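# Weigh three deep-well blocks and sort them into nests

## Task

Take each of the three deep-well blocks out of the infeed nest IN and place it by weight: a block lighter than the batch limits into reject nest RU, one heavier than them into reject nest RO, and one inside the limits into pass nest P1 or P2. No nest may end up holding two or more blocks. Every block has to rest flat within its nest's locators, with its well A1 at the nest corner labelled A1. A block only counts if it stays put without the robot holding it. When finished, open the grippers and move the arms away.

## Robot and tools

Robot: two 7-joint xArm arms, left_arm and right_arm, each with a parallel two-finger gripper whose pads open to at most 84 mm. The idle arm may be parked out of the way. A block can only be gripped across its width, on the body above its base flange. Do not push a pad down over a flange, because it can jam there and opening may not release it. Well A1 is at each block's cut-off corner. CW is a check-weigher set to the batch limits: release a block on its platform and a lamp on its front soon shows amber UNDER, green ACCEPT or red OVER.

Frame: one scene frame for all poses. The origin sits on the table top between the arms, +z is up, +x points out over the table, and left_arm is on the +y side. The names left and right do not refer to image sides. Base poses (URDF root, scene frame): left_arm (-0.027, +0.338, +0.342) m, quat_wxyz (+0.870, -0.357, +0.335, -0.059); right_arm (-0.016, -0.141, +0.342) m, quat_wxyz (+0.869, +0.401, +0.281, -0.065). Bases may be tilted; mounting plates and the metal frame behind the arms are fixed obstacles.

Tool execute_actions, argument actions: a list that is empty (look only; returns current state with pictures) or holds one item. An action item is {"rows": [...], "steps": n}: rows has 1 to 15 rows, steps is 4 to 15 (default 15), each step 1/30 s; row k is used for step k and the final row repeats. A wait item is {"steps": n} with n up to 300 and no rows; it returns once n steps have passed since the previous result, counting your reply time. Optional pictures: true adds camera images. A refused call sends nothing.

Each row is one flat list of 16 numbers covering both arms, even if one arm stays still: left_arm joints 1-7 then left opening, then right_arm joints 1-7 then right opening. Joint values are absolute target angles in radians in each arm's own joint space (same form as the Joint positions line), not offsets. Column order and stated ranges: waist -6.283..6.283, shoulder -2.059..2.094, upper arm roll -6.283..6.283, elbow -0.192..3.927, forearm roll -6.283..6.283, wrist pitch -1.693..3.142, wrist roll -6.283..6.283. Real limits may differ by up to 0.010 rad. A target more than 0.010 rad beyond a stated end, and further out than the joint's last reported angle, gets the call refused; a target past the real end is clipped to it and reported as "joint sent to its limit" (possibly about an earlier action). Opening is an absolute command from -1 (closed) to +1 (fully open, 0.084 m).

Motion limits: joint targets move at most 3.14 rad/s, take 0.16 s to reach that speed, and all joints of one arm are slowed to arrive together. Each step the sent target stays within 0.623 rad of the measured angle, and if targets would move the gripper more than 70 mm from where it is, they are pulled back. Between calls the arms keep heading to the last row sent until they settle or a step is HELD. Each result is sampled 4 steps before its action finishes; those remaining steps run while you reply.

Results: a state line per arm, left_arm: … | right_arm: …, with end_effector_position (m), end_effector_quat_wxyz and linear/angular velocities (m/s, rad/s), all in the scene frame. That position is the pinch point between the pads, about 2 cm behind the fingertips; fingers point along the gripper's +z and close along its y; closing pushes the tips about 10 mm further along +z. Printed hand positions can be off, more so at long reach. Joint positions and Joint velocities give, per arm, the 7 joints (rad, rad/s) and the pad gap (m, m/s). grip_measured is the measured opening on the command scale. "joint command not followed" means a clearance check altered or blocked joint targets; HELD marks steps where your row was partly or wholly not sent; "too close" treats a plate and its side of the frame as part of that arm.

Gripping: to hold, keep commanding an opening well under grip_measured; further under squeezes harder (about 24 N per pad for parts up to about 6 cm). Fast closing can press harder. Echoing grip_measured still holds lightly, but wider parts may slip. Brief tugs on held parts or pushes on loose ones can happen.

Hazards: never knock or place anything off the table; avoid arm-to-arm contact, drops, slams and hard pushes. Load limits (N m) per arm: waist 44, shoulder 44, upper arm roll 26.4, elbow 26.4, forearm roll 26.4, wrist pitch 17.6, wrist roll 17.6, held weight included. Reaching one triggers a torque fault: the arm backs that joint off, pauses 10 s and drops the rest of the call. Holding loads warms motors: MOTOR HOT from 65 °C, and at 80 °C an OVER-TEMPERATURE FAULT brakes that arm until it cools. Any stop is undesirable; move smoothly.

Tool zoom_image: camera (cam_high, cam_low, cam_left_wrist, cam_right_wrist) and region [x0, y0, x1, y1] in pixels of that camera's latest 896x504 image, origin top-left, at most 504 by 504. Calibration (K, distortion, T_world_to_cam) is provided per camera and may be slightly off; wrist camera poses follow the arm joints.

Tool read_manual: section "licences" returns URDF licence text; no motion.

Tool finished_scene: argument scene (integer) ends that scene irreversibly and reports whether the goal holds. Replying without any tool call also ends the run.

Each tool is called after ">>>" as name([rows], argument=value, ...), one row to a line, values as JSON.

## Session

>>> execute_actions(actions=[])

Scene clock: 0.00 s of 12600.00 s.
left_arm: end_effector_position=(+0.3099, +0.4832, +0.3393) grip_measured=+1.00 end_effector_quat_wxyz=(-0.227, +0.358, +0.870, +0.251) end_effector_velocity=(-0.000, -0.000, -0.000) end_effector_angular_velocity=(+0.000, +0.003, -0.002) | right_arm: end_effector_position=(-0.0662, -0.5338, +0.1843) grip_measured=+1.00 end_effector_quat_wxyz=(+0.035, -0.518, +0.851, +0.086) end_effector_velocity=(+0.000, -0.000, -0.000) end_effector_angular_velocity=(-0.000, -0.000, -0.000)
Joint positions: left_arm=[ 0.637 -1.948 -1.403  0.312 -0.282  1.336 -2.461  0.084] | right_arm=[-1.281 -0.519 -0.557  0.347  0.994  0.542 -0.789  0.084]
Joint velocities: left_arm=[-0.     0.002 -0.002  0.001  0.     0.001 -0.    -0.   ] | right_arm=[ 0.001 -0.    -0.    -0.     0.    -0.     0.    -0.   ]

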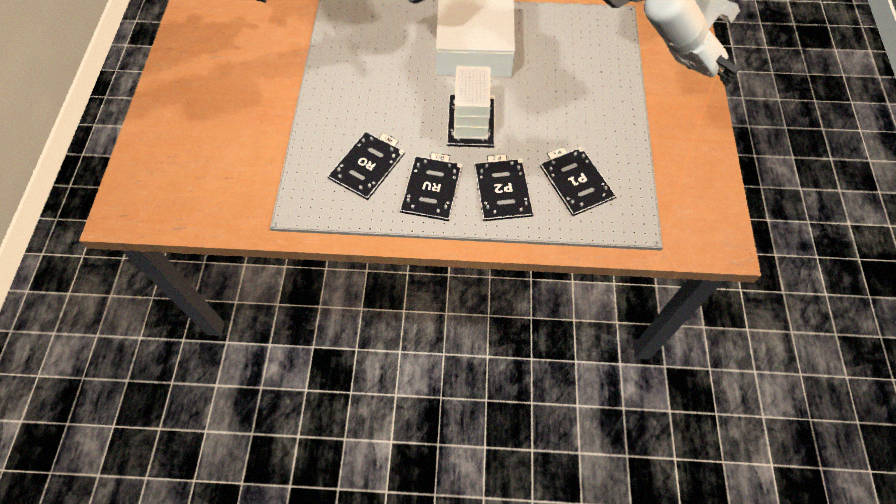

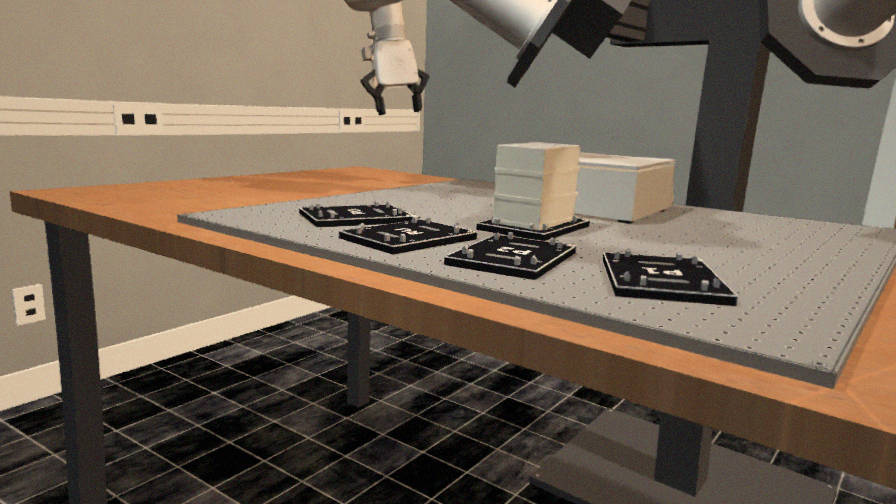

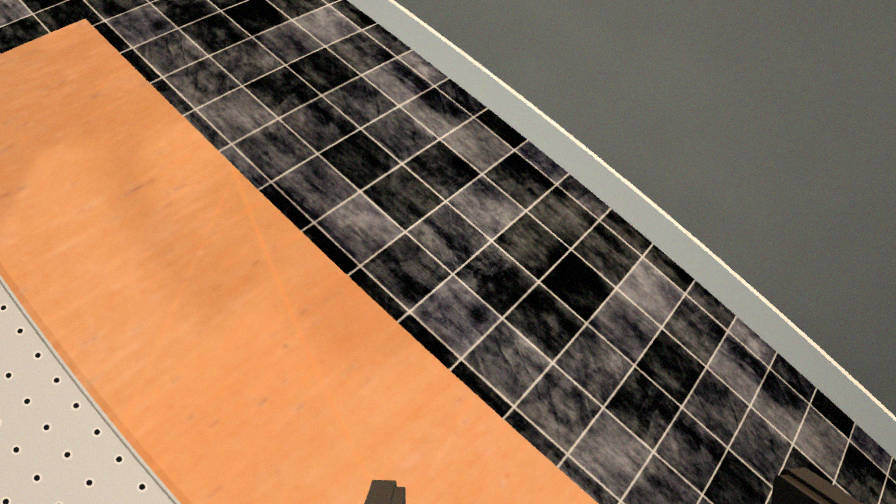

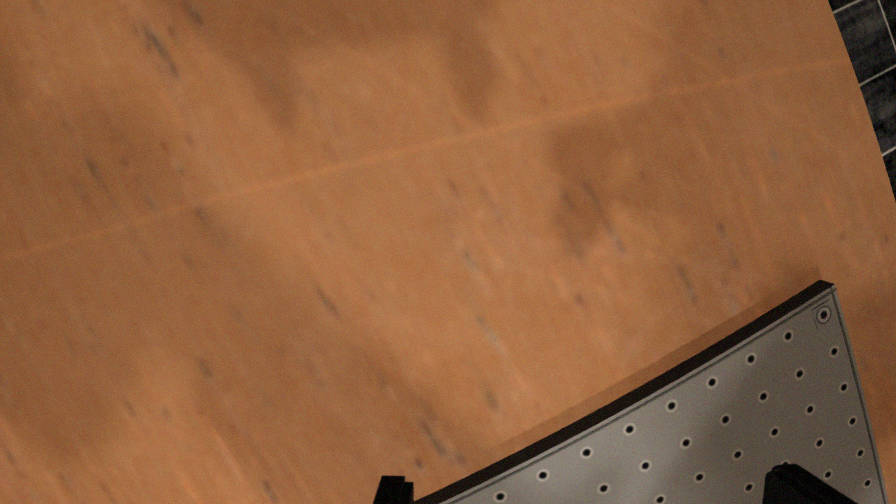

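>>> zoom_image(camera="cam_high", region=[310, 0, 630, 230])

>>> zoom_image(camera="cam_low", region=[440, 120, 760, 310])

Region (310, 0, 630, 230) of cam_high's 896x504 image, scaled by 1.575, with more detail than that image has; it fills the top 362 rows of this view, and the rest is white.

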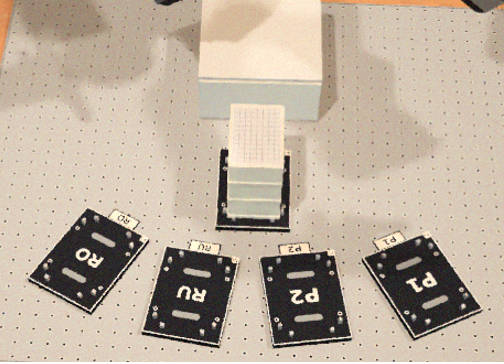

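Region (440, 120, 760, 310) of cam_low's 896x504 image, scaled by 1.575, with more detail than that image has; it fills the top 299 rows of this view, and the rest is white.

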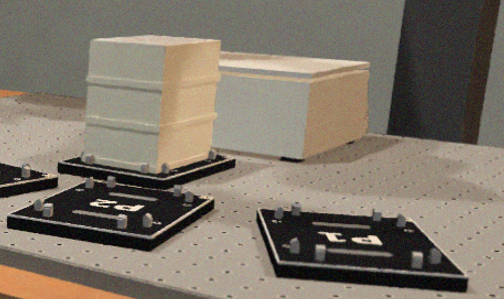

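>>> zoom_image(camera="cam_high", region=[425, 0, 525, 155])

>>> zoom_image(camera="cam_low", region=[470, 130, 690, 250])

Region (425, 0, 525, 155) of cam_high's 896x504 image, scaled by 3.252, with more detail than that image has; it fills the left 325 columns of this view, and the rest is white.

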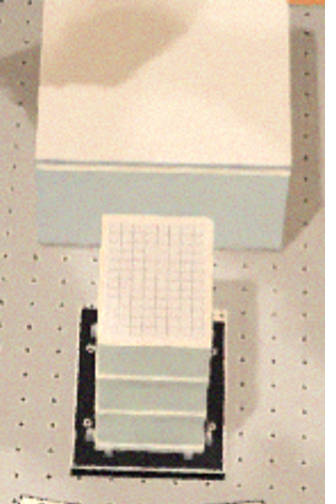

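Region (470, 130, 690, 250) of cam_low's 896x504 image, scaled by 2.291, with more detail than that image has; it fills the top 275 rows of this view, and the rest is white.

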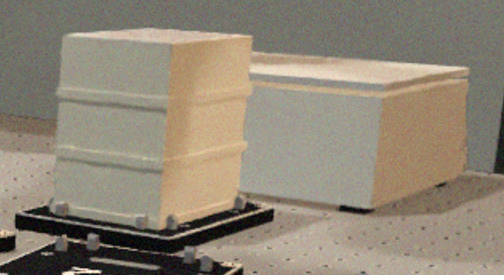

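>>> execute_actions([
  {"rows":[[0.637,-1.948,-1.403,0.312,-0.282,1.336,-2.461,1,-0.965,-1.110,2.476,0.606,0,0.494,1.403,1]]},
])

>>> execute_actions([
  {"steps":60},
], pictures=true)

Scene clock: 3.00 s of 12600.00 s.
left_arm: end_effector_position=(+0.3099, +0.4831, +0.3393) grip_measured=+1.00 end_effector_quat_wxyz=(-0.227, +0.358, +0.870, +0.251) end_effector_velocity=(+0.000, +0.000, +0.000) end_effector_angular_velocity=(+0.001, -0.001, -0.000) | right_arm: end_effector_position=(+0.0869, -0.6324, +0.1911) grip_measured=+1.00 end_effector_quat_wxyz=(-0.058, +0.681, -0.728, -0.045) end_effector_velocity=(+0.534, -0.189, +0.083) end_effector_angular_velocity=(-0.161, -0.209, +1.287)
Joint positions: left_arm=[ 0.637 -1.948 -1.403  0.312 -0.282  1.336 -2.461  0.084] | right_arm=[-1.158 -0.748 -0.274  0.449  0.71   0.523 -0.505  0.084]
Joint velocities: left_arm=[-0.    -0.001 -0.001  0.    -0.     0.    -0.    -0.   ] | right_arm=[ 0.339 -0.636  0.997  0.282 -0.993 -0.05   0.988 -0.   ]
Steps of this call (steps 1 to 79: nothing new was sent; steps 80 to 90: the first 11 steps of this action). Readings (joint positions):
80: left_arm=[0.637 -1.948 -1.403 0.312 -0.282 1.336 -2.461] | right_arm=[-1.280 -0.519 -0.557 0.347 0.993 0.542 -0.788]
81: left_arm=[0.637 -1.948 -1.403 0.312 -0.282 1.336 -2.461] | right_arm=[-1.276 -0.527 -0.549 0.349 0.983 0.540 -0.777]
83: left_arm=[0.637 -1.948 -1.403 0.312 -0.282 1.336 -2.461] | right_arm=[-1.249 -0.579 -0.495 0.369 0.927 0.536 -0.721]
87: left_arm=[0.637 -1.948 -1.403 0.312 -0.282 1.336 -2.461] | right_arm=[-1.194 -0.681 -0.372 0.418 0.806 0.528 -0.601]
90: the state above

Scene clock: 5.00 s of 12600.00 s.
left_arm: end_effector_position=(+0.3099, +0.4831, +0.3393) grip_measured=+1.00 end_effector_quat_wxyz=(-0.227, +0.358, +0.870, +0.251) end_effector_velocity=(+0.000, +0.000, +0.000) end_effector_angular_velocity=(-0.000, -0.001, +0.001) | right_arm: end_effector_position=(+0.2470, +0.0265, +0.2513) grip_measured=+1.00 end_effector_quat_wxyz=(+0.001, +0.997, -0.082, +0.009) end_effector_velocity=(-0.502, +0.200, -0.010) end_effector_angular_velocity=(+0.025, +0.108, +1.054)
Joint positions: left_arm=[ 0.637 -1.948 -1.403  0.312 -0.282  1.336 -2.461  0.084] | right_arm=[-0.966 -1.107  2.271  0.605  0.005  0.494  1.358  0.084]
Joint velocities: left_arm=[-0.    -0.001  0.001  0.     0.     0.001 -0.    -0.   ] | right_arm=[ 0.009 -0.017  1.312  0.008 -0.032 -0.002  0.285  0.   ]
Kept back: nothing.
Steps of this call (steps 1 to 4: the last 4 steps of your previous action; steps 5 to 60: the robot went on to your last target). Readings (joint positions):
1: left_arm=[0.637 -1.948 -1.403 0.312 -0.282 1.336 -2.461] | right_arm=[-1.147 -0.769 -0.240 0.458 0.676 0.521 -0.471]
2: left_arm=[0.637 -1.948 -1.403 0.312 -0.282 1.336 -2.461] | right_arm=[-1.137 -0.789 -0.206 0.467 0.642 0.520 -0.437]
4: left_arm=[0.637 -1.948 -1.403 0.312 -0.282 1.336 -2.461] | right_arm=[-1.116 -0.827 -0.135 0.483 0.571 0.517 -0.366]
8: left_arm=[0.637 -1.948 -1.403 0.312 -0.282 1.336 -2.461] | right_arm=[-1.081 -0.893 0.014 0.512 0.438 0.511 -0.217]
60: the state above
camera_calibration (this result's frames):
cam_left_wrist: T_world_to_cam=[[0.734145, 0.62213, 0.272002, -0.591842], [0.64605, -0.516767, -0.561757, 0.30797], [-0.208925, 0.588138, -0.781309, 0.17741], [0, 0, 0, 1]] pos_world=[0.2726, 0.42301, 0.472599]
cam_right_wrist: T_world_to_cam=[[-0.152697, -0.988218, -0.0104377, 0.0995433], [-0.988183, 0.152817, -0.0119206, 0.307481], [0.0133752, 0.00849412, -0.999874, 0.377047], [0, 0, 0, 1]] pos_world=[0.314004, 0.0481794, 0.381704]

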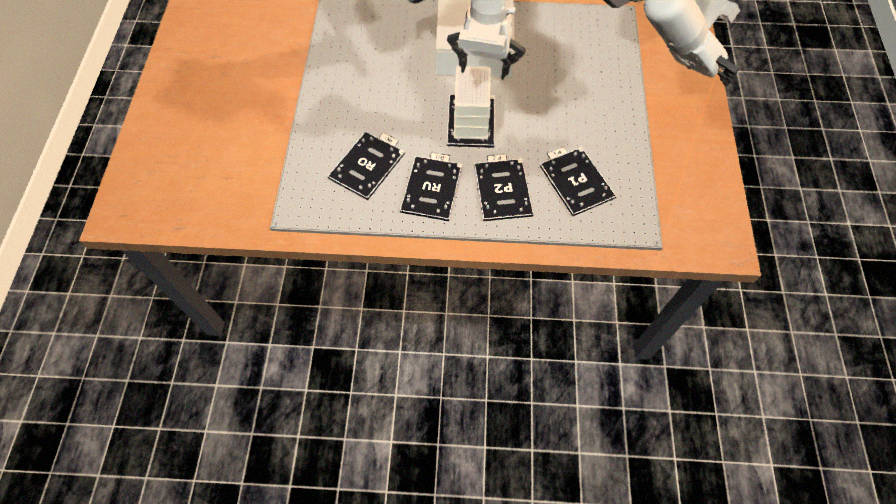

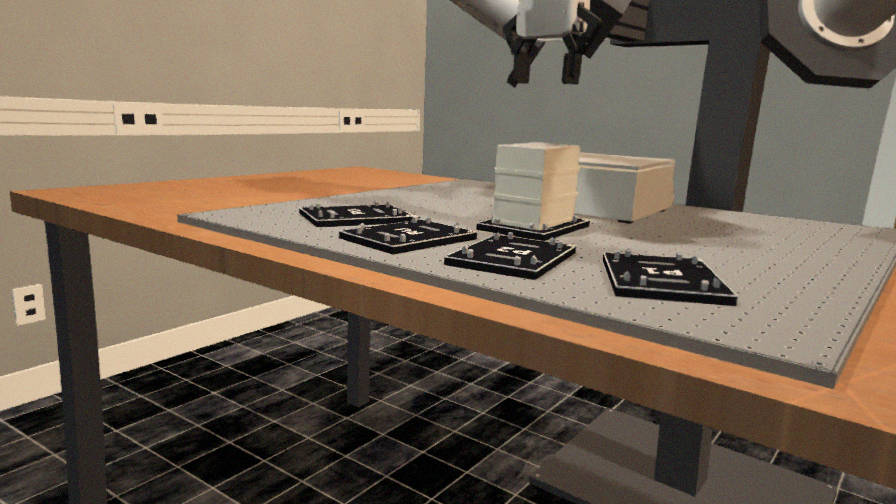

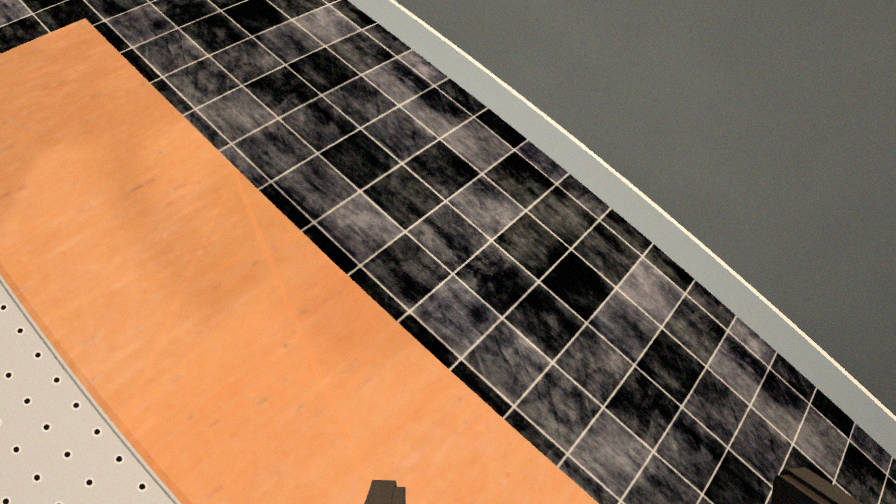

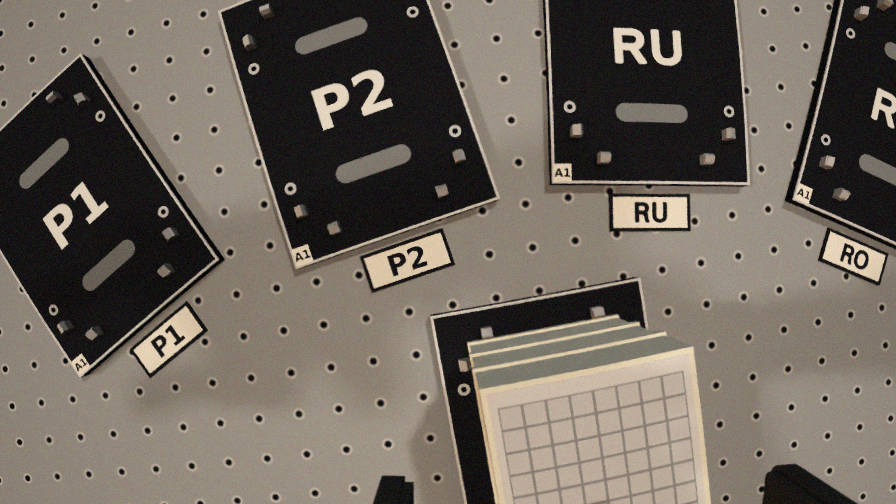

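>>> execute_actions(actions=[])

Scene clock: 5.13 s of 12600.00 s.
left_arm: end_effector_position=(+0.3099, +0.4831, +0.3393) grip_measured=+1.00 end_effector_quat_wxyz=(-0.227, +0.358, +0.870, +0.251) end_effector_velocity=(+0.000, -0.000, -0.000) end_effector_angular_velocity=(+0.000, -0.001, -0.002) | right_arm: end_effector_position=(+0.1812, +0.0464, +0.2505) grip_measured=+1.00 end_effector_quat_wxyz=(+0.000, +1.000, -0.015, +0.002) end_effector_velocity=(-0.390, +0.083, +0.000) end_effector_angular_velocity=(+0.015, +0.062, +0.814)
Joint positions: left_arm=[ 0.637 -1.948 -1.403  0.312 -0.282  1.336 -2.461  0.084] | right_arm=[-0.965 -1.11   2.438  0.606  0.001  0.494  1.394  0.084]
Joint velocities: left_arm=[-0.     0.    -0.001  0.    -0.    -0.002  0.     0.   ] | right_arm=[ 0.03  -0.017  0.966  0.001 -0.027 -0.     0.188 -0.   ]
Kept back: nothing.
Steps of this call (steps 1 to 4: the robot went on to your last target). Readings (joint positions):
1: left_arm=[0.637 -1.948 -1.403 0.312 -0.282 1.336 -2.461] | right_arm=[-0.966 -1.108 2.314 0.605 0.004 0.494 1.368]
2: left_arm=[0.637 -1.948 -1.403 0.312 -0.282 1.336 -2.461] | right_arm=[-0.966 -1.109 2.358 0.605 0.003 0.494 1.377]
4: the state above
camera_calibration (this result's frames):
cam_left_wrist: T_world_to_cam=[[0.734145, 0.62213, 0.272001, -0.591842], [0.64605, -0.516767, -0.561757, 0.30797], [-0.208925, 0.588138, -0.781309, 0.17741], [0, 0, 0, 1]] pos_world=[0.2726, 0.42301, 0.472599]
cam_right_wrist: T_world_to_cam=[[-0.0182463, -0.99976, -0.0121021, 0.0858009], [-0.999832, 0.0182275, 0.00165841, 0.244417], [-0.00143742, 0.0121303, -0.999925, 0.379553], [0, 0, 0, 1]] pos_world=[0.246488, 0.0767211, 0.380158]

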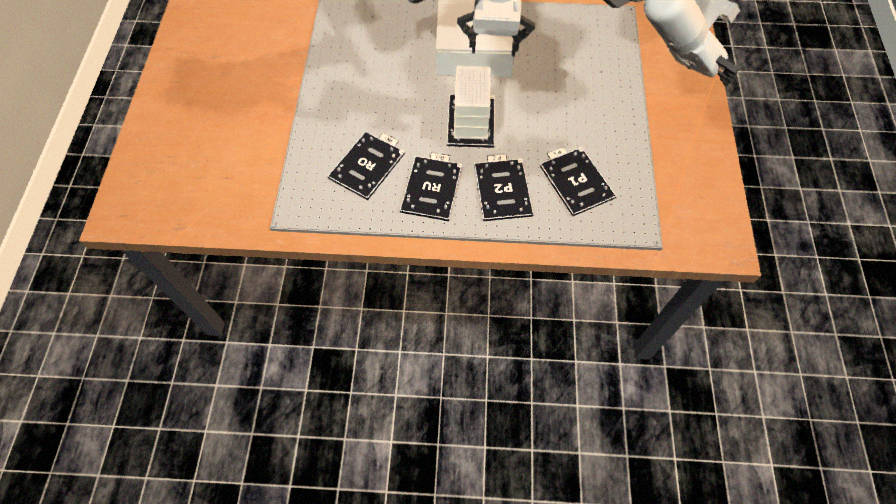

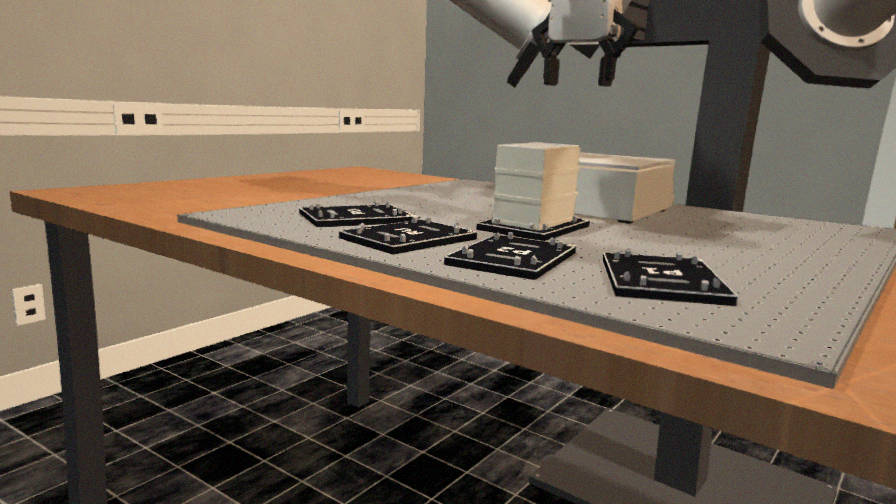

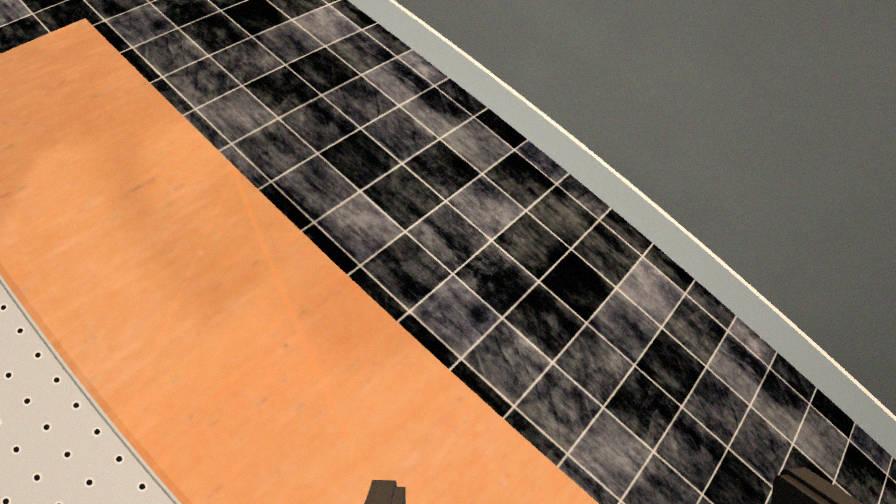

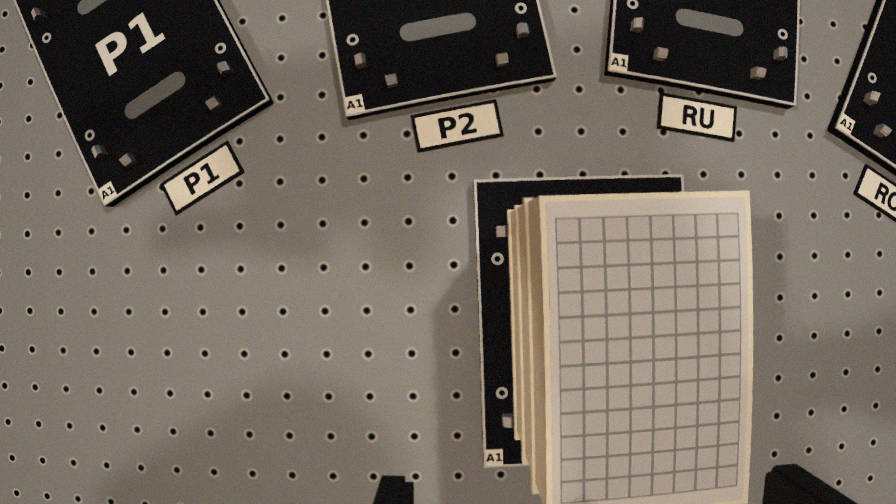

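>>> execute_actions([
  {"steps":15},
], pictures=true)

Scene clock: 5.63 s of 12600.00 s.
left_arm: end_effector_position=(+0.3099, +0.4831, +0.3393) grip_measured=+1.00 end_effector_quat_wxyz=(-0.227, +0.358, +0.870, +0.251) end_effector_velocity=(+0.001, -0.000, +0.000) end_effector_angular_velocity=(-0.001, -0.002, +0.000) | right_arm: end_effector_position=(+0.1660, +0.0494, +0.2504) grip_measured=+1.00 end_effector_quat_wxyz=(-0.000, +1.000, -0.000, -0.000) end_effector_velocity=(-0.002, +0.000, +0.000) end_effector_angular_velocity=(+0.000, -0.000, +0.005)
Joint positions: left_arm=[ 0.637 -1.948 -1.403  0.312 -0.282  1.336 -2.461  0.084] | right_arm=[-0.965 -1.11   2.475  0.606  0.     0.494  1.403  0.084]
Joint velocities: left_arm=[-0.    -0.001  0.001  0.001 -0.    -0.001  0.    -0.   ] | right_arm=[ 0.001 -0.     0.005  0.     0.     0.     0.001 -0.   ]
Kept back: nothing.
Steps of this call (steps 1 to 15: the robot went on to your last target). Readings (joint positions):
1: left_arm=[0.637 -1.948 -1.403 0.312 -0.282 1.336 -2.461] | right_arm=[-0.964 -1.110 2.463 0.606 0.000 0.494 1.399]
2: left_arm=[0.637 -1.948 -1.403 0.312 -0.282 1.336 -2.461] | right_arm=[-0.963 -1.110 2.475 0.605 -0.000 0.494 1.401]
4: left_arm=[0.637 -1.948 -1.403 0.312 -0.282 1.336 -2.461] | right_arm=[-0.964 -1.110 2.475 0.605 0.000 0.494 1.402]
8: left_arm=[0.637 -1.948 -1.403 0.312 -0.282 1.336 -2.461] | right_arm=[-0.966 -1.110 2.472 0.606 0.000 0.494 1.403]
15: the state above
camera_calibration (this result's frames):
cam_left_wrist: T_world_to_cam=[[0.734145, 0.62213, 0.272001, -0.591842], [0.64605, -0.516767, -0.561757, 0.30797], [-0.208925, 0.588138, -0.781309, 0.17741], [0, 0, 0, 1]] pos_world=[0.2726, 0.42301, 0.472599]
cam_right_wrist: T_world_to_cam=[[0.0104838, -0.999865, -0.0126382, 0.0838388], [-0.999929, -0.0105548, 0.00556173, 0.229604], [-0.00569437, 0.012579, -0.999905, 0.380047], [0, 0, 0, 1]] pos_world=[0.230873, 0.0814703, 0.379793]

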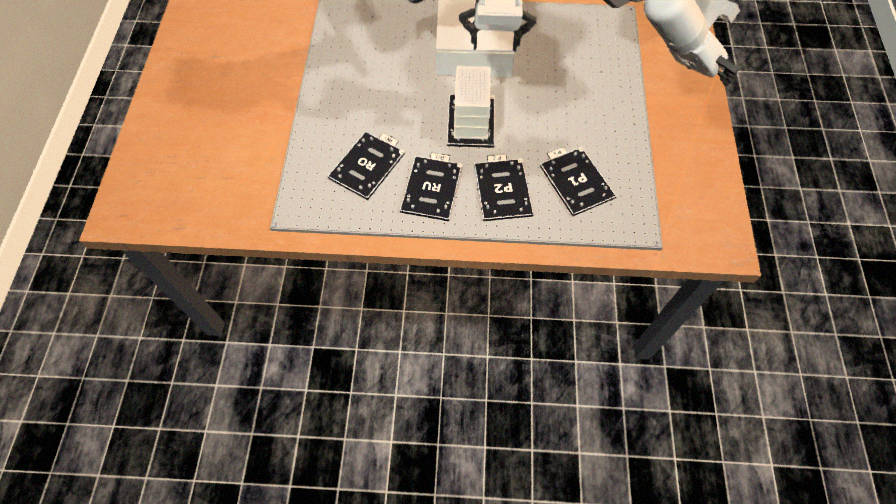

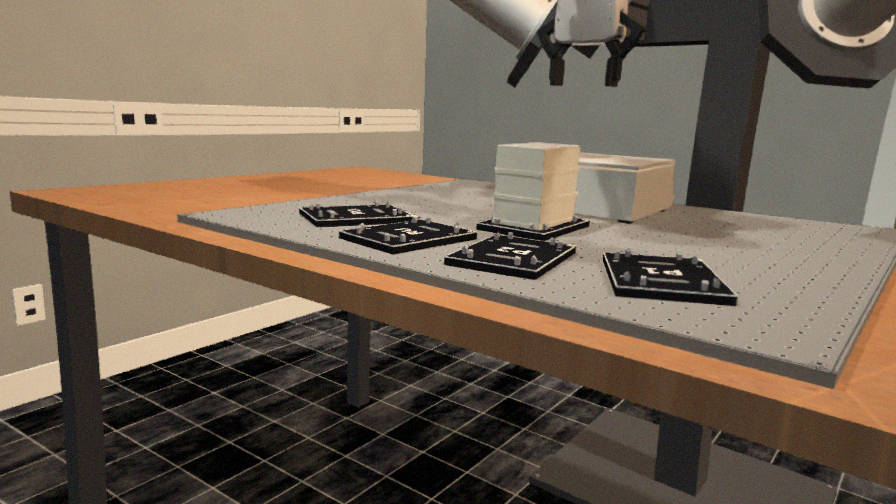

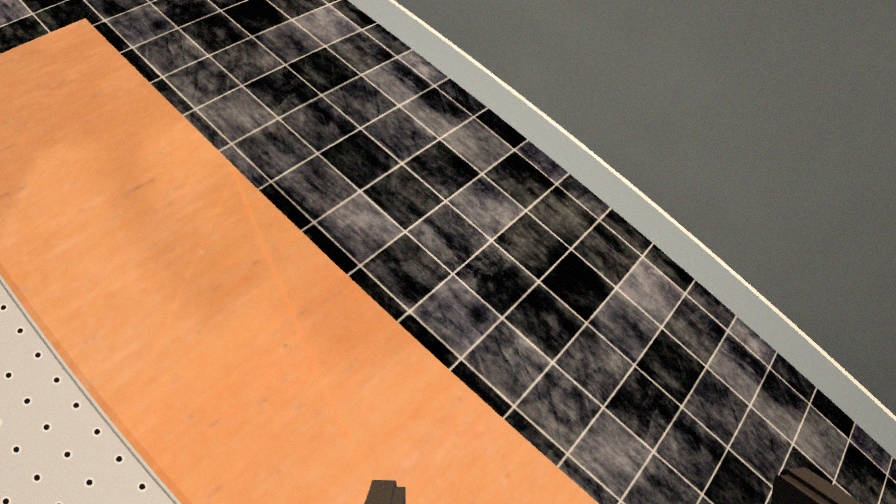

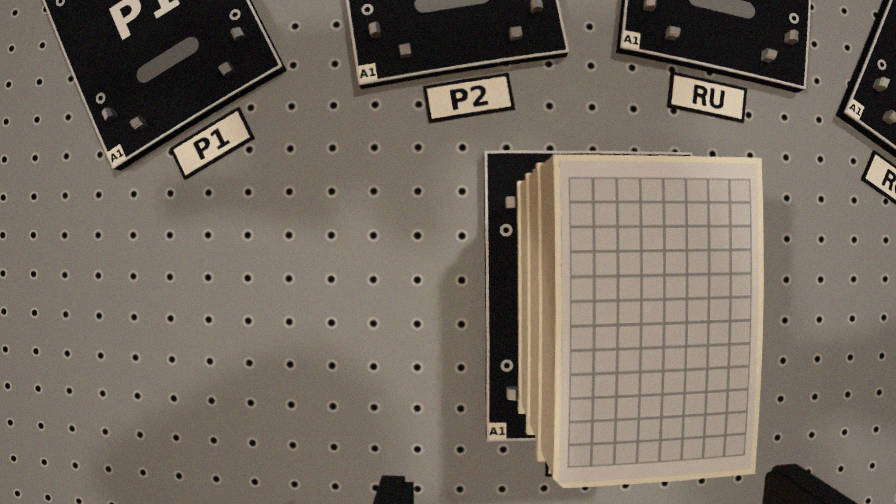

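>>> execute_actions([
  {"rows":[[0.637,-1.948,-1.403,0.312,-0.282,1.336,-2.461,1,-1.0985,-1.2187,2.4068,0.4933,0,0.220,1.279,1]]},
])

>>> execute_actions([
  {"steps":12},
], pictures=true)

Scene clock: 6.47 s of 12600.00 s.
left_arm: end_effector_position=(+0.3099, +0.4831, +0.3393) grip_measured=+1.00 end_effector_quat_wxyz=(-0.227, +0.358, +0.870, +0.251) end_effector_velocity=(+0.000, -0.000, +0.000) end_effector_angular_velocity=(-0.001, -0.001, -0.000) | right_arm: end_effector_position=(+0.2022, +0.0005, +0.1783) grip_measured=+1.00 end_effector_quat_wxyz=(+0.005, +1.000, -0.001, -0.001) end_effector_velocity=(+0.004, +0.100, +0.048) end_effector_angular_velocity=(+0.234, -0.061, +0.093)
Joint positions: left_arm=[ 0.637 -1.948 -1.403  0.312 -0.282  1.336 -2.461  0.084] | right_arm=[-1.1   -1.22   2.406  0.49   0.     0.223  1.28   0.084]
Joint velocities: left_arm=[ 0.    -0.     0.001  0.    -0.    -0.001 -0.    -0.   ] | right_arm=[ 0.044  0.035  0.048  0.105 -0.006 -0.083 -0.025  0.   ]
Steps of this call (steps 1 to 14: the robot went on to your last target; steps 15 to 25: the first 11 steps of this action). Readings (joint positions):
15: left_arm=[0.637 -1.948 -1.403 0.312 -0.282 1.336 -2.461] | right_arm=[-0.965 -1.110 2.476 0.606 -0.000 0.493 1.402]
16: left_arm=[0.637 -1.948 -1.403 0.312 -0.282 1.336 -2.461] | right_arm=[-0.969 -1.113 2.475 0.603 -0.000 0.481 1.397]
18: left_arm=[0.637 -1.948 -1.403 0.312 -0.282 1.336 -2.461] | right_arm=[-1.000 -1.139 2.460 0.579 -0.000 0.407 1.365]
22: left_arm=[0.637 -1.948 -1.403 0.312 -0.282 1.336 -2.461] | right_arm=[-1.093 -1.214 2.407 0.495 0.000 0.246 1.290]
25: the state above

Scene clock: 6.87 s of 12600.00 s.
left_arm: end_effector_position=(+0.3099, +0.4831, +0.3393) grip_measured=+1.00 end_effector_quat_wxyz=(-0.227, +0.358, +0.870, +0.251) end_effector_velocity=(-0.000, +0.001, -0.000) end_effector_angular_velocity=(+0.002, +0.000, +0.000) | right_arm: end_effector_position=(+0.2026, +0.0044, +0.1803) grip_measured=+1.00 end_effector_quat_wxyz=(-0.000, +1.000, +0.000, -0.000) end_effector_velocity=(-0.000, -0.001, -0.001) end_effector_angular_velocity=(-0.003, +0.002, +0.000)
Joint positions: left_arm=[ 0.637 -1.948 -1.403  0.312 -0.282  1.336 -2.461  0.084] | right_arm=[-1.098 -1.218  2.407  0.494 -0.     0.22   1.279  0.084]
Joint velocities: left_arm=[-0.    -0.001 -0.002 -0.002 -0.    -0.     0.     0.   ] | right_arm=[-0.002 -0.001  0.    -0.001 -0.    -0.    -0.001  0.   ]
Kept back: nothing.
Steps of this call (steps 1 to 4: the last 4 steps of your previous action; steps 5 to 12: the robot went on to your last target). Readings (joint positions):
1: left_arm=[0.637 -1.948 -1.403 0.312 -0.282 1.336 -2.461] | right_arm=[-1.099 -1.219 2.407 0.493 -0.000 0.221 1.280]
2: left_arm=[0.637 -1.948 -1.403 0.312 -0.282 1.336 -2.461] | right_arm=[-1.098 -1.218 2.408 0.495 -0.000 0.220 1.279]
4: left_arm=[0.637 -1.948 -1.403 0.312 -0.282 1.336 -2.461] | right_arm=[-1.097 -1.217 2.408 0.496 -0.000 0.220 1.279]
8: left_arm=[0.637 -1.948 -1.403 0.312 -0.282 1.336 -2.461] | right_arm=[-1.098 -1.218 2.407 0.494 -0.000 0.220 1.279]
12: the state above
camera_calibration (this result's frames):
cam_left_wrist: T_world_to_cam=[[0.734145, 0.62213, 0.272002, -0.591842], [0.64605, -0.516767, -0.561757, 0.30797], [-0.208925, 0.588138, -0.781309, 0.17741], [0, 0, 0, 1]] pos_world=[0.2726, 0.42301, 0.472599]
cam_right_wrist: T_world_to_cam=[[0.0115534, -0.999858, -0.012303, 0.0372922], [-0.999916, -0.0116238, 0.00566812, 0.266093], [-0.00581032, 0.0122365, -0.999908, 0.310811], [0, 0, 0, 1]] pos_world=[0.267445, 0.0365766, 0.309733]

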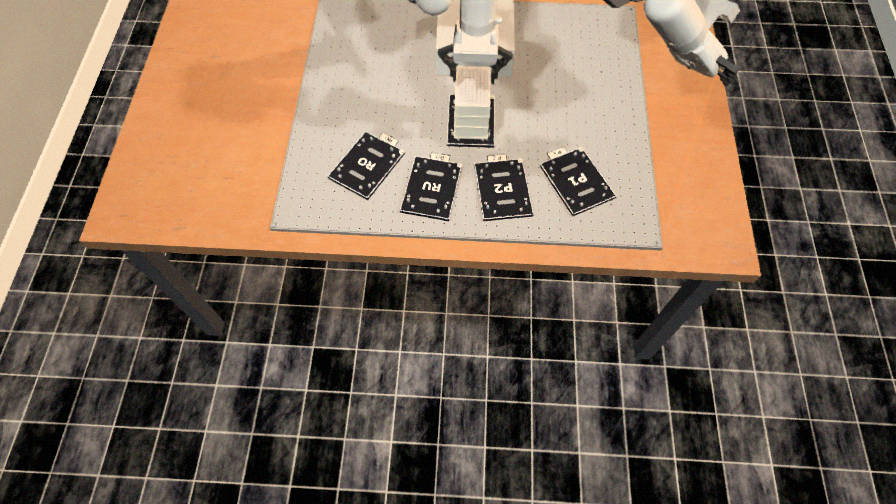

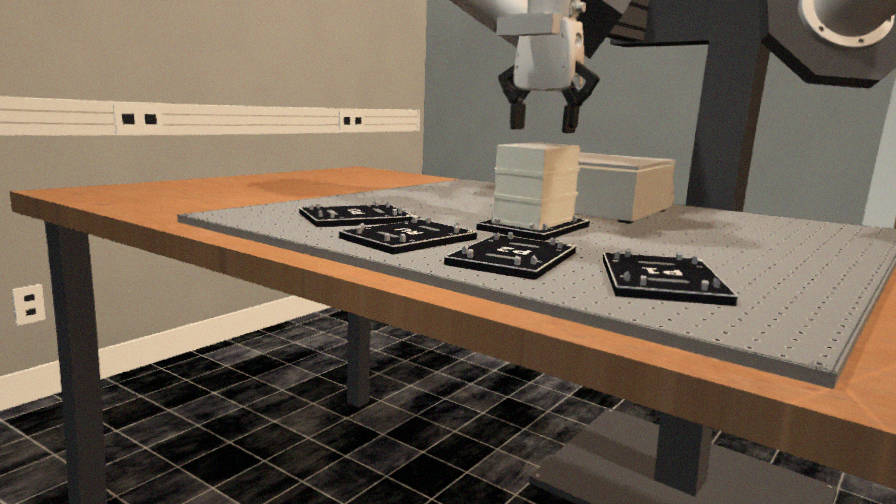

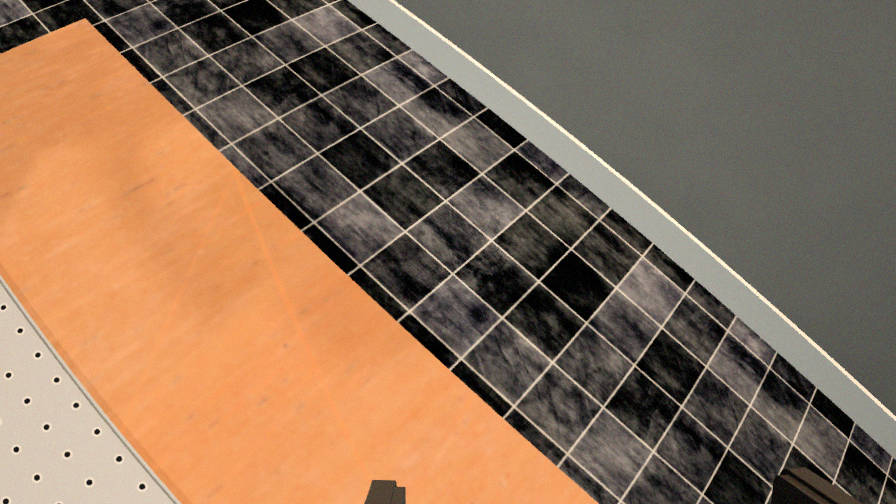

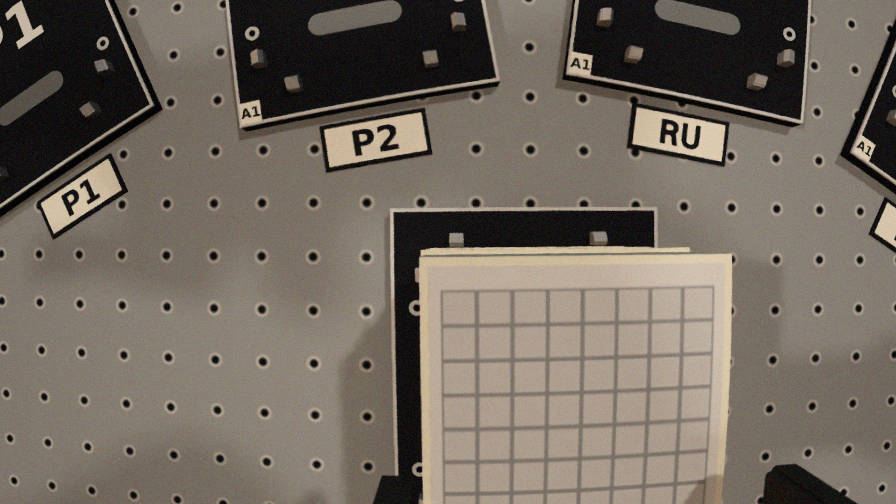

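>>> execute_actions([
  {"rows":[[0.637,-1.948,-1.403,0.312,-0.282,1.336,-2.461,1,-1.1698,-1.2955,2.4289,0.5131,0,0.137,1.279,1]],"steps":12},
])

>>> execute_actions([
  {"rows":[[0.637,-1.948,-1.403,0.312,-0.282,1.336,-2.461,1,-1.187,-1.315,2.433,0.519,0,0.118,1.279,1],[0.637,-1.948,-1.403,0.312,-0.282,1.336,-2.461,1,-1.187,-1.315,2.433,0.519,0,0.118,1.279,1],[0.637,-1.948,-1.403,0.312,-0.282,1.336,-2.461,1,-1.187,-1.315,2.433,0.519,0,0.118,1.279,1],[0.637,-1.948,-1.403,0.312,-0.282,1.336,-2.461,1,-1.2045,-1.335,2.4375,0.526,0,0.099,1.279,1],[0.637,-1.948,-1.403,0.312,-0.282,1.336,-2.461,1,-1.2045,-1.335,2.4375,0.526,0,0.099,1.279,1],[0.637,-1.948,-1.403,0.312,-0.282,1.336,-2.461,1,-1.2045,-1.335,2.4375,0.526,0,0.099,1.279,1],[0.637,-1.948,-1.403,0.312,-0.282,1.336,-2.461,1,-1.222,-1.355,2.441,0.533,0,0.08,1.279,1],[0.637,-1.948,-1.403,0.312,-0.282,1.336,-2.461,1,-1.222,-1.355,2.441,0.533,0,0.08,1.279,1],[0.637,-1.948,-1.403,0.312,-0.282,1.336,-2.461,1,-1.222,-1.355,2.441,0.533,0,0.08,1.279,1],[0.637,-1.948,-1.403,0.312,-0.282,1.336,-2.461,1,-1.2388,-1.3746,2.4451,0.5406,0,0.061,1.279,1]]},
])

>>> execute_actions([
  {"steps":10},
], pictures=true)

Scene clock: 7.90 s of 12600.00 s.
left_arm: end_effector_position=(+0.3099, +0.4831, +0.3393) grip_measured=+1.00 end_effector_quat_wxyz=(-0.227, +0.358, +0.870, +0.251) end_effector_velocity=(+0.001, -0.000, +0.000) end_effector_angular_velocity=(+0.000, -0.002, -0.001) | right_arm: end_effector_position=(+0.2022, +0.0022, +0.1531) grip_measured=+1.00 end_effector_quat_wxyz=(+0.003, +1.000, -0.000, -0.001) end_effector_velocity=(+0.008, +0.035, +0.016) end_effector_angular_velocity=(+0.085, -0.023, +0.004)
Joint positions: left_arm=[ 0.637 -1.948 -1.403  0.312 -0.282  1.336 -2.461  0.084] | right_arm=[-1.171 -1.297  2.429  0.511 -0.     0.139  1.279  0.084]
Joint velocities: left_arm=[-0.    -0.001 -0.     0.001  0.    -0.001 -0.    -0.   ] | right_arm=[ 0.012  0.016  0.002  0.035 -0.001 -0.033  0.    -0.   ]
Steps of this call (steps 1 to 15: the robot went on to your last target; steps 16 to 23: nothing new was sent; steps 24 to 31: the first 8 steps of this action). Readings (joint positions):
24: left_arm=[0.637 -1.948 -1.403 0.312 -0.282 1.336 -2.461] | right_arm=[-1.099 -1.219 2.407 0.493 0.000 0.219 1.279]
25: left_arm=[0.637 -1.948 -1.403 0.312 -0.282 1.336 -2.461] | right_arm=[-1.106 -1.227 2.410 0.496 0.000 0.208 1.279]
27: left_arm=[0.637 -1.948 -1.403 0.312 -0.282 1.336 -2.461] | right_arm=[-1.147 -1.271 2.422 0.510 -0.000 0.161 1.279]
31: the state above

Scene clock: 8.40 s of 12600.00 s.
left_arm: end_effector_position=(+0.3099, +0.4831, +0.3393) grip_measured=+1.00 end_effector_quat_wxyz=(-0.227, +0.358, +0.870, +0.251) end_effector_velocity=(-0.000, +0.000, -0.000) end_effector_angular_velocity=(-0.002, +0.000, +0.001) | right_arm: end_effector_position=(+0.2028, +0.0041, +0.1328) grip_measured=+1.00 end_effector_quat_wxyz=(+0.000, +1.000, -0.000, +0.000) end_effector_velocity=(+0.002, +0.016, -0.075) end_effector_angular_velocity=(+0.034, -0.008, +0.006)
Joint positions: left_arm=[ 0.637 -1.948 -1.403  0.312 -0.282  1.336 -2.461  0.084] | right_arm=[-1.227 -1.36   2.442  0.535  0.     0.074  1.279  0.084]
Joint velocities: left_arm=[-0.     0.001  0.001 -0.001  0.    -0.     0.    -0.   ] | right_arm=[-0.208 -0.243  0.049  0.112  0.001 -0.239 -0.001  0.   ]
Steps of this call (steps 1 to 4: the last 4 steps of your previous action; steps 5 to 15: the first 11 steps of this action). Readings (joint positions):
5: left_arm=[0.637 -1.948 -1.403 0.312 -0.282 1.336 -2.461] | right_arm=[-1.170 -1.296 2.429 0.513 0.000 0.136 1.279]
6: left_arm=[0.637 -1.948 -1.403 0.312 -0.282 1.336 -2.461] | right_arm=[-1.175 -1.301 2.430 0.515 0.000 0.130 1.279]
8: left_arm=[0.637 -1.948 -1.403 0.312 -0.282 1.336 -2.461] | right_arm=[-1.185 -1.313 2.433 0.519 0.000 0.120 1.279]
12: left_arm=[0.637 -1.948 -1.403 0.312 -0.282 1.336 -2.461] | right_arm=[-1.209 -1.340 2.439 0.528 -0.000 0.093 1.279]
15: the state above

Scene clock: 8.73 s of 12600.00 s.
left_arm: end_effector_position=(+0.3099, +0.4831, +0.3393) grip_measured=+1.00 end_effector_quat_wxyz=(-0.227, +0.358, +0.870, +0.251) end_effector_velocity=(+0.000, +0.000, -0.000) end_effector_angular_velocity=(+0.000, -0.000, -0.001) | right_arm: end_effector_position=(+0.2026, +0.0041, +0.1283) grip_measured=+1.00 end_effector_quat_wxyz=(+0.000, +1.000, -0.000, -0.000) end_effector_velocity=(-0.000, +0.000, -0.000) end_effector_angular_velocity=(+0.001, +0.000, +0.001)
Joint positions: left_arm=[ 0.637 -1.948 -1.403  0.312 -0.282  1.336 -2.461  0.084] | right_arm=[-1.239 -1.374  2.445  0.54   0.     0.061  1.279  0.084]
Joint velocities: left_arm=[-0.     0.    -0.001 -0.     0.    -0.001  0.    -0.   ] | right_arm=[-0.    -0.001  0.001  0.     0.001 -0.001 -0.     0.   ]
Kept back: nothing.
Steps of this call (steps 1 to 4: the last 4 steps of your previous action; steps 5 to 10: the robot went on to your last target). Readings (joint positions):
1: left_arm=[0.637 -1.948 -1.403 0.312 -0.282 1.336 -2.461] | right_arm=[-1.233 -1.368 2.444 0.538 0.000 0.068 1.279]
2: left_arm=[0.637 -1.948 -1.403 0.312 -0.282 1.336 -2.461] | right_arm=[-1.237 -1.372 2.445 0.539 -0.000 0.064 1.279]
4: left_arm=[0.637 -1.948 -1.403 0.312 -0.282 1.336 -2.461] | right_arm=[-1.239 -1.375 2.445 0.540 -0.000 0.062 1.279]
8: left_arm=[0.637 -1.948 -1.403 0.312 -0.282 1.336 -2.461] | right_arm=[-1.239 -1.374 2.445 0.540 0.000 0.061 1.279]
10: the state above
camera_calibration (this result's frames):
cam_left_wrist: T_world_to_cam=[[0.734145, 0.62213, 0.272001, -0.591842], [0.64605, -0.516767, -0.561757, 0.30797], [-0.208925, 0.588138, -0.781309, 0.17741], [0, 0, 0, 1]] pos_world=[0.2726, 0.42301, 0.472599]
cam_right_wrist: T_world_to_cam=[[0.0113971, -0.999865, -0.01187, 0.0363771], [-0.999918, -0.0114657, 0.00572622, 0.266386], [-0.00586155, 0.0118037, -0.999913, 0.258737], [0, 0, 0, 1]] pos_world=[0.267467, 0.0363724, 0.257621]

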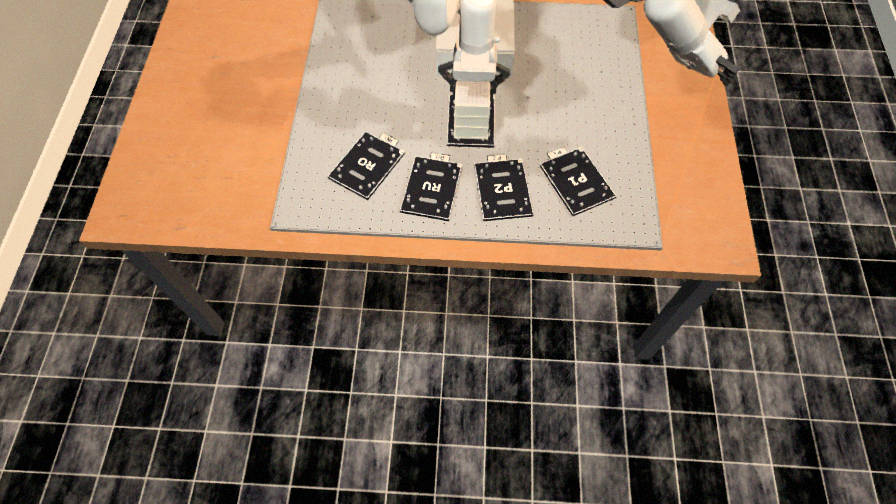

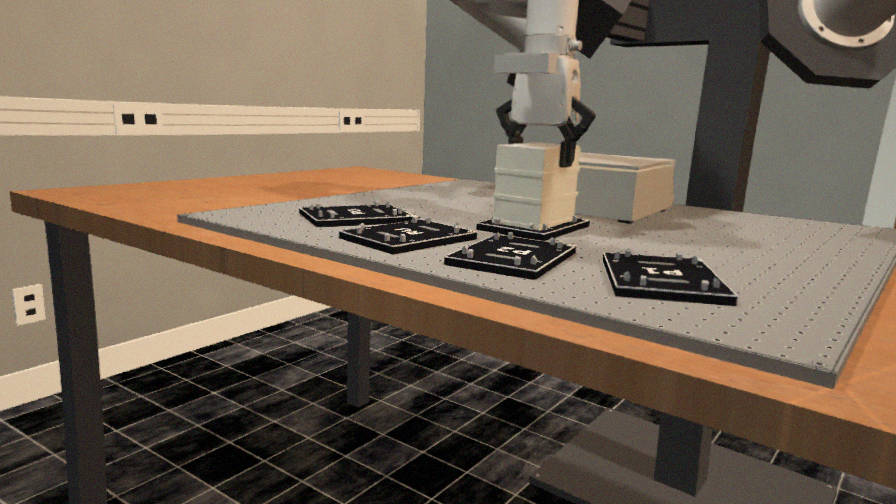

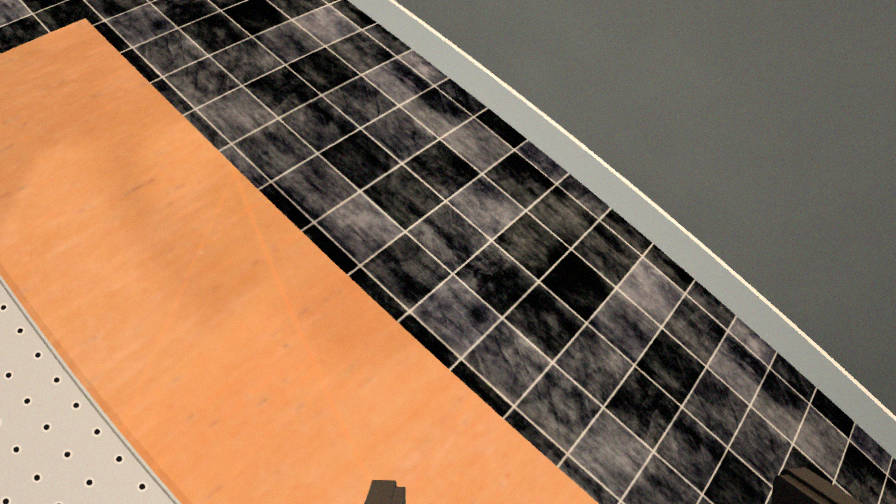

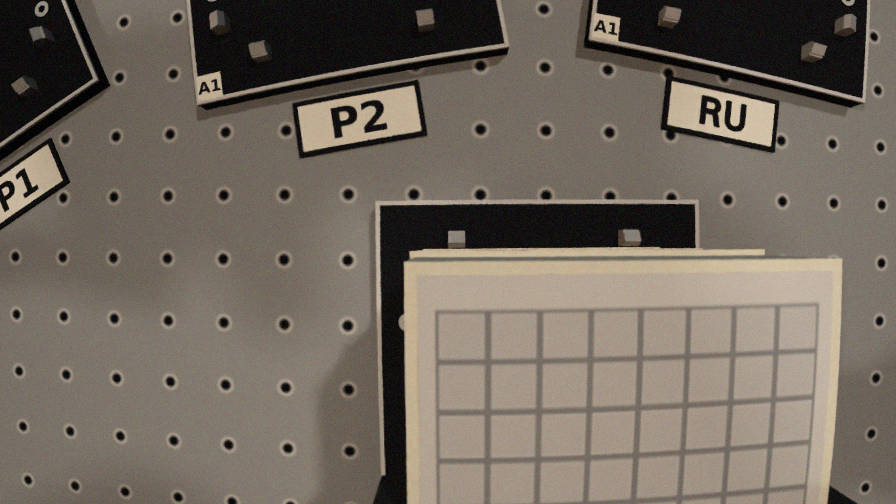

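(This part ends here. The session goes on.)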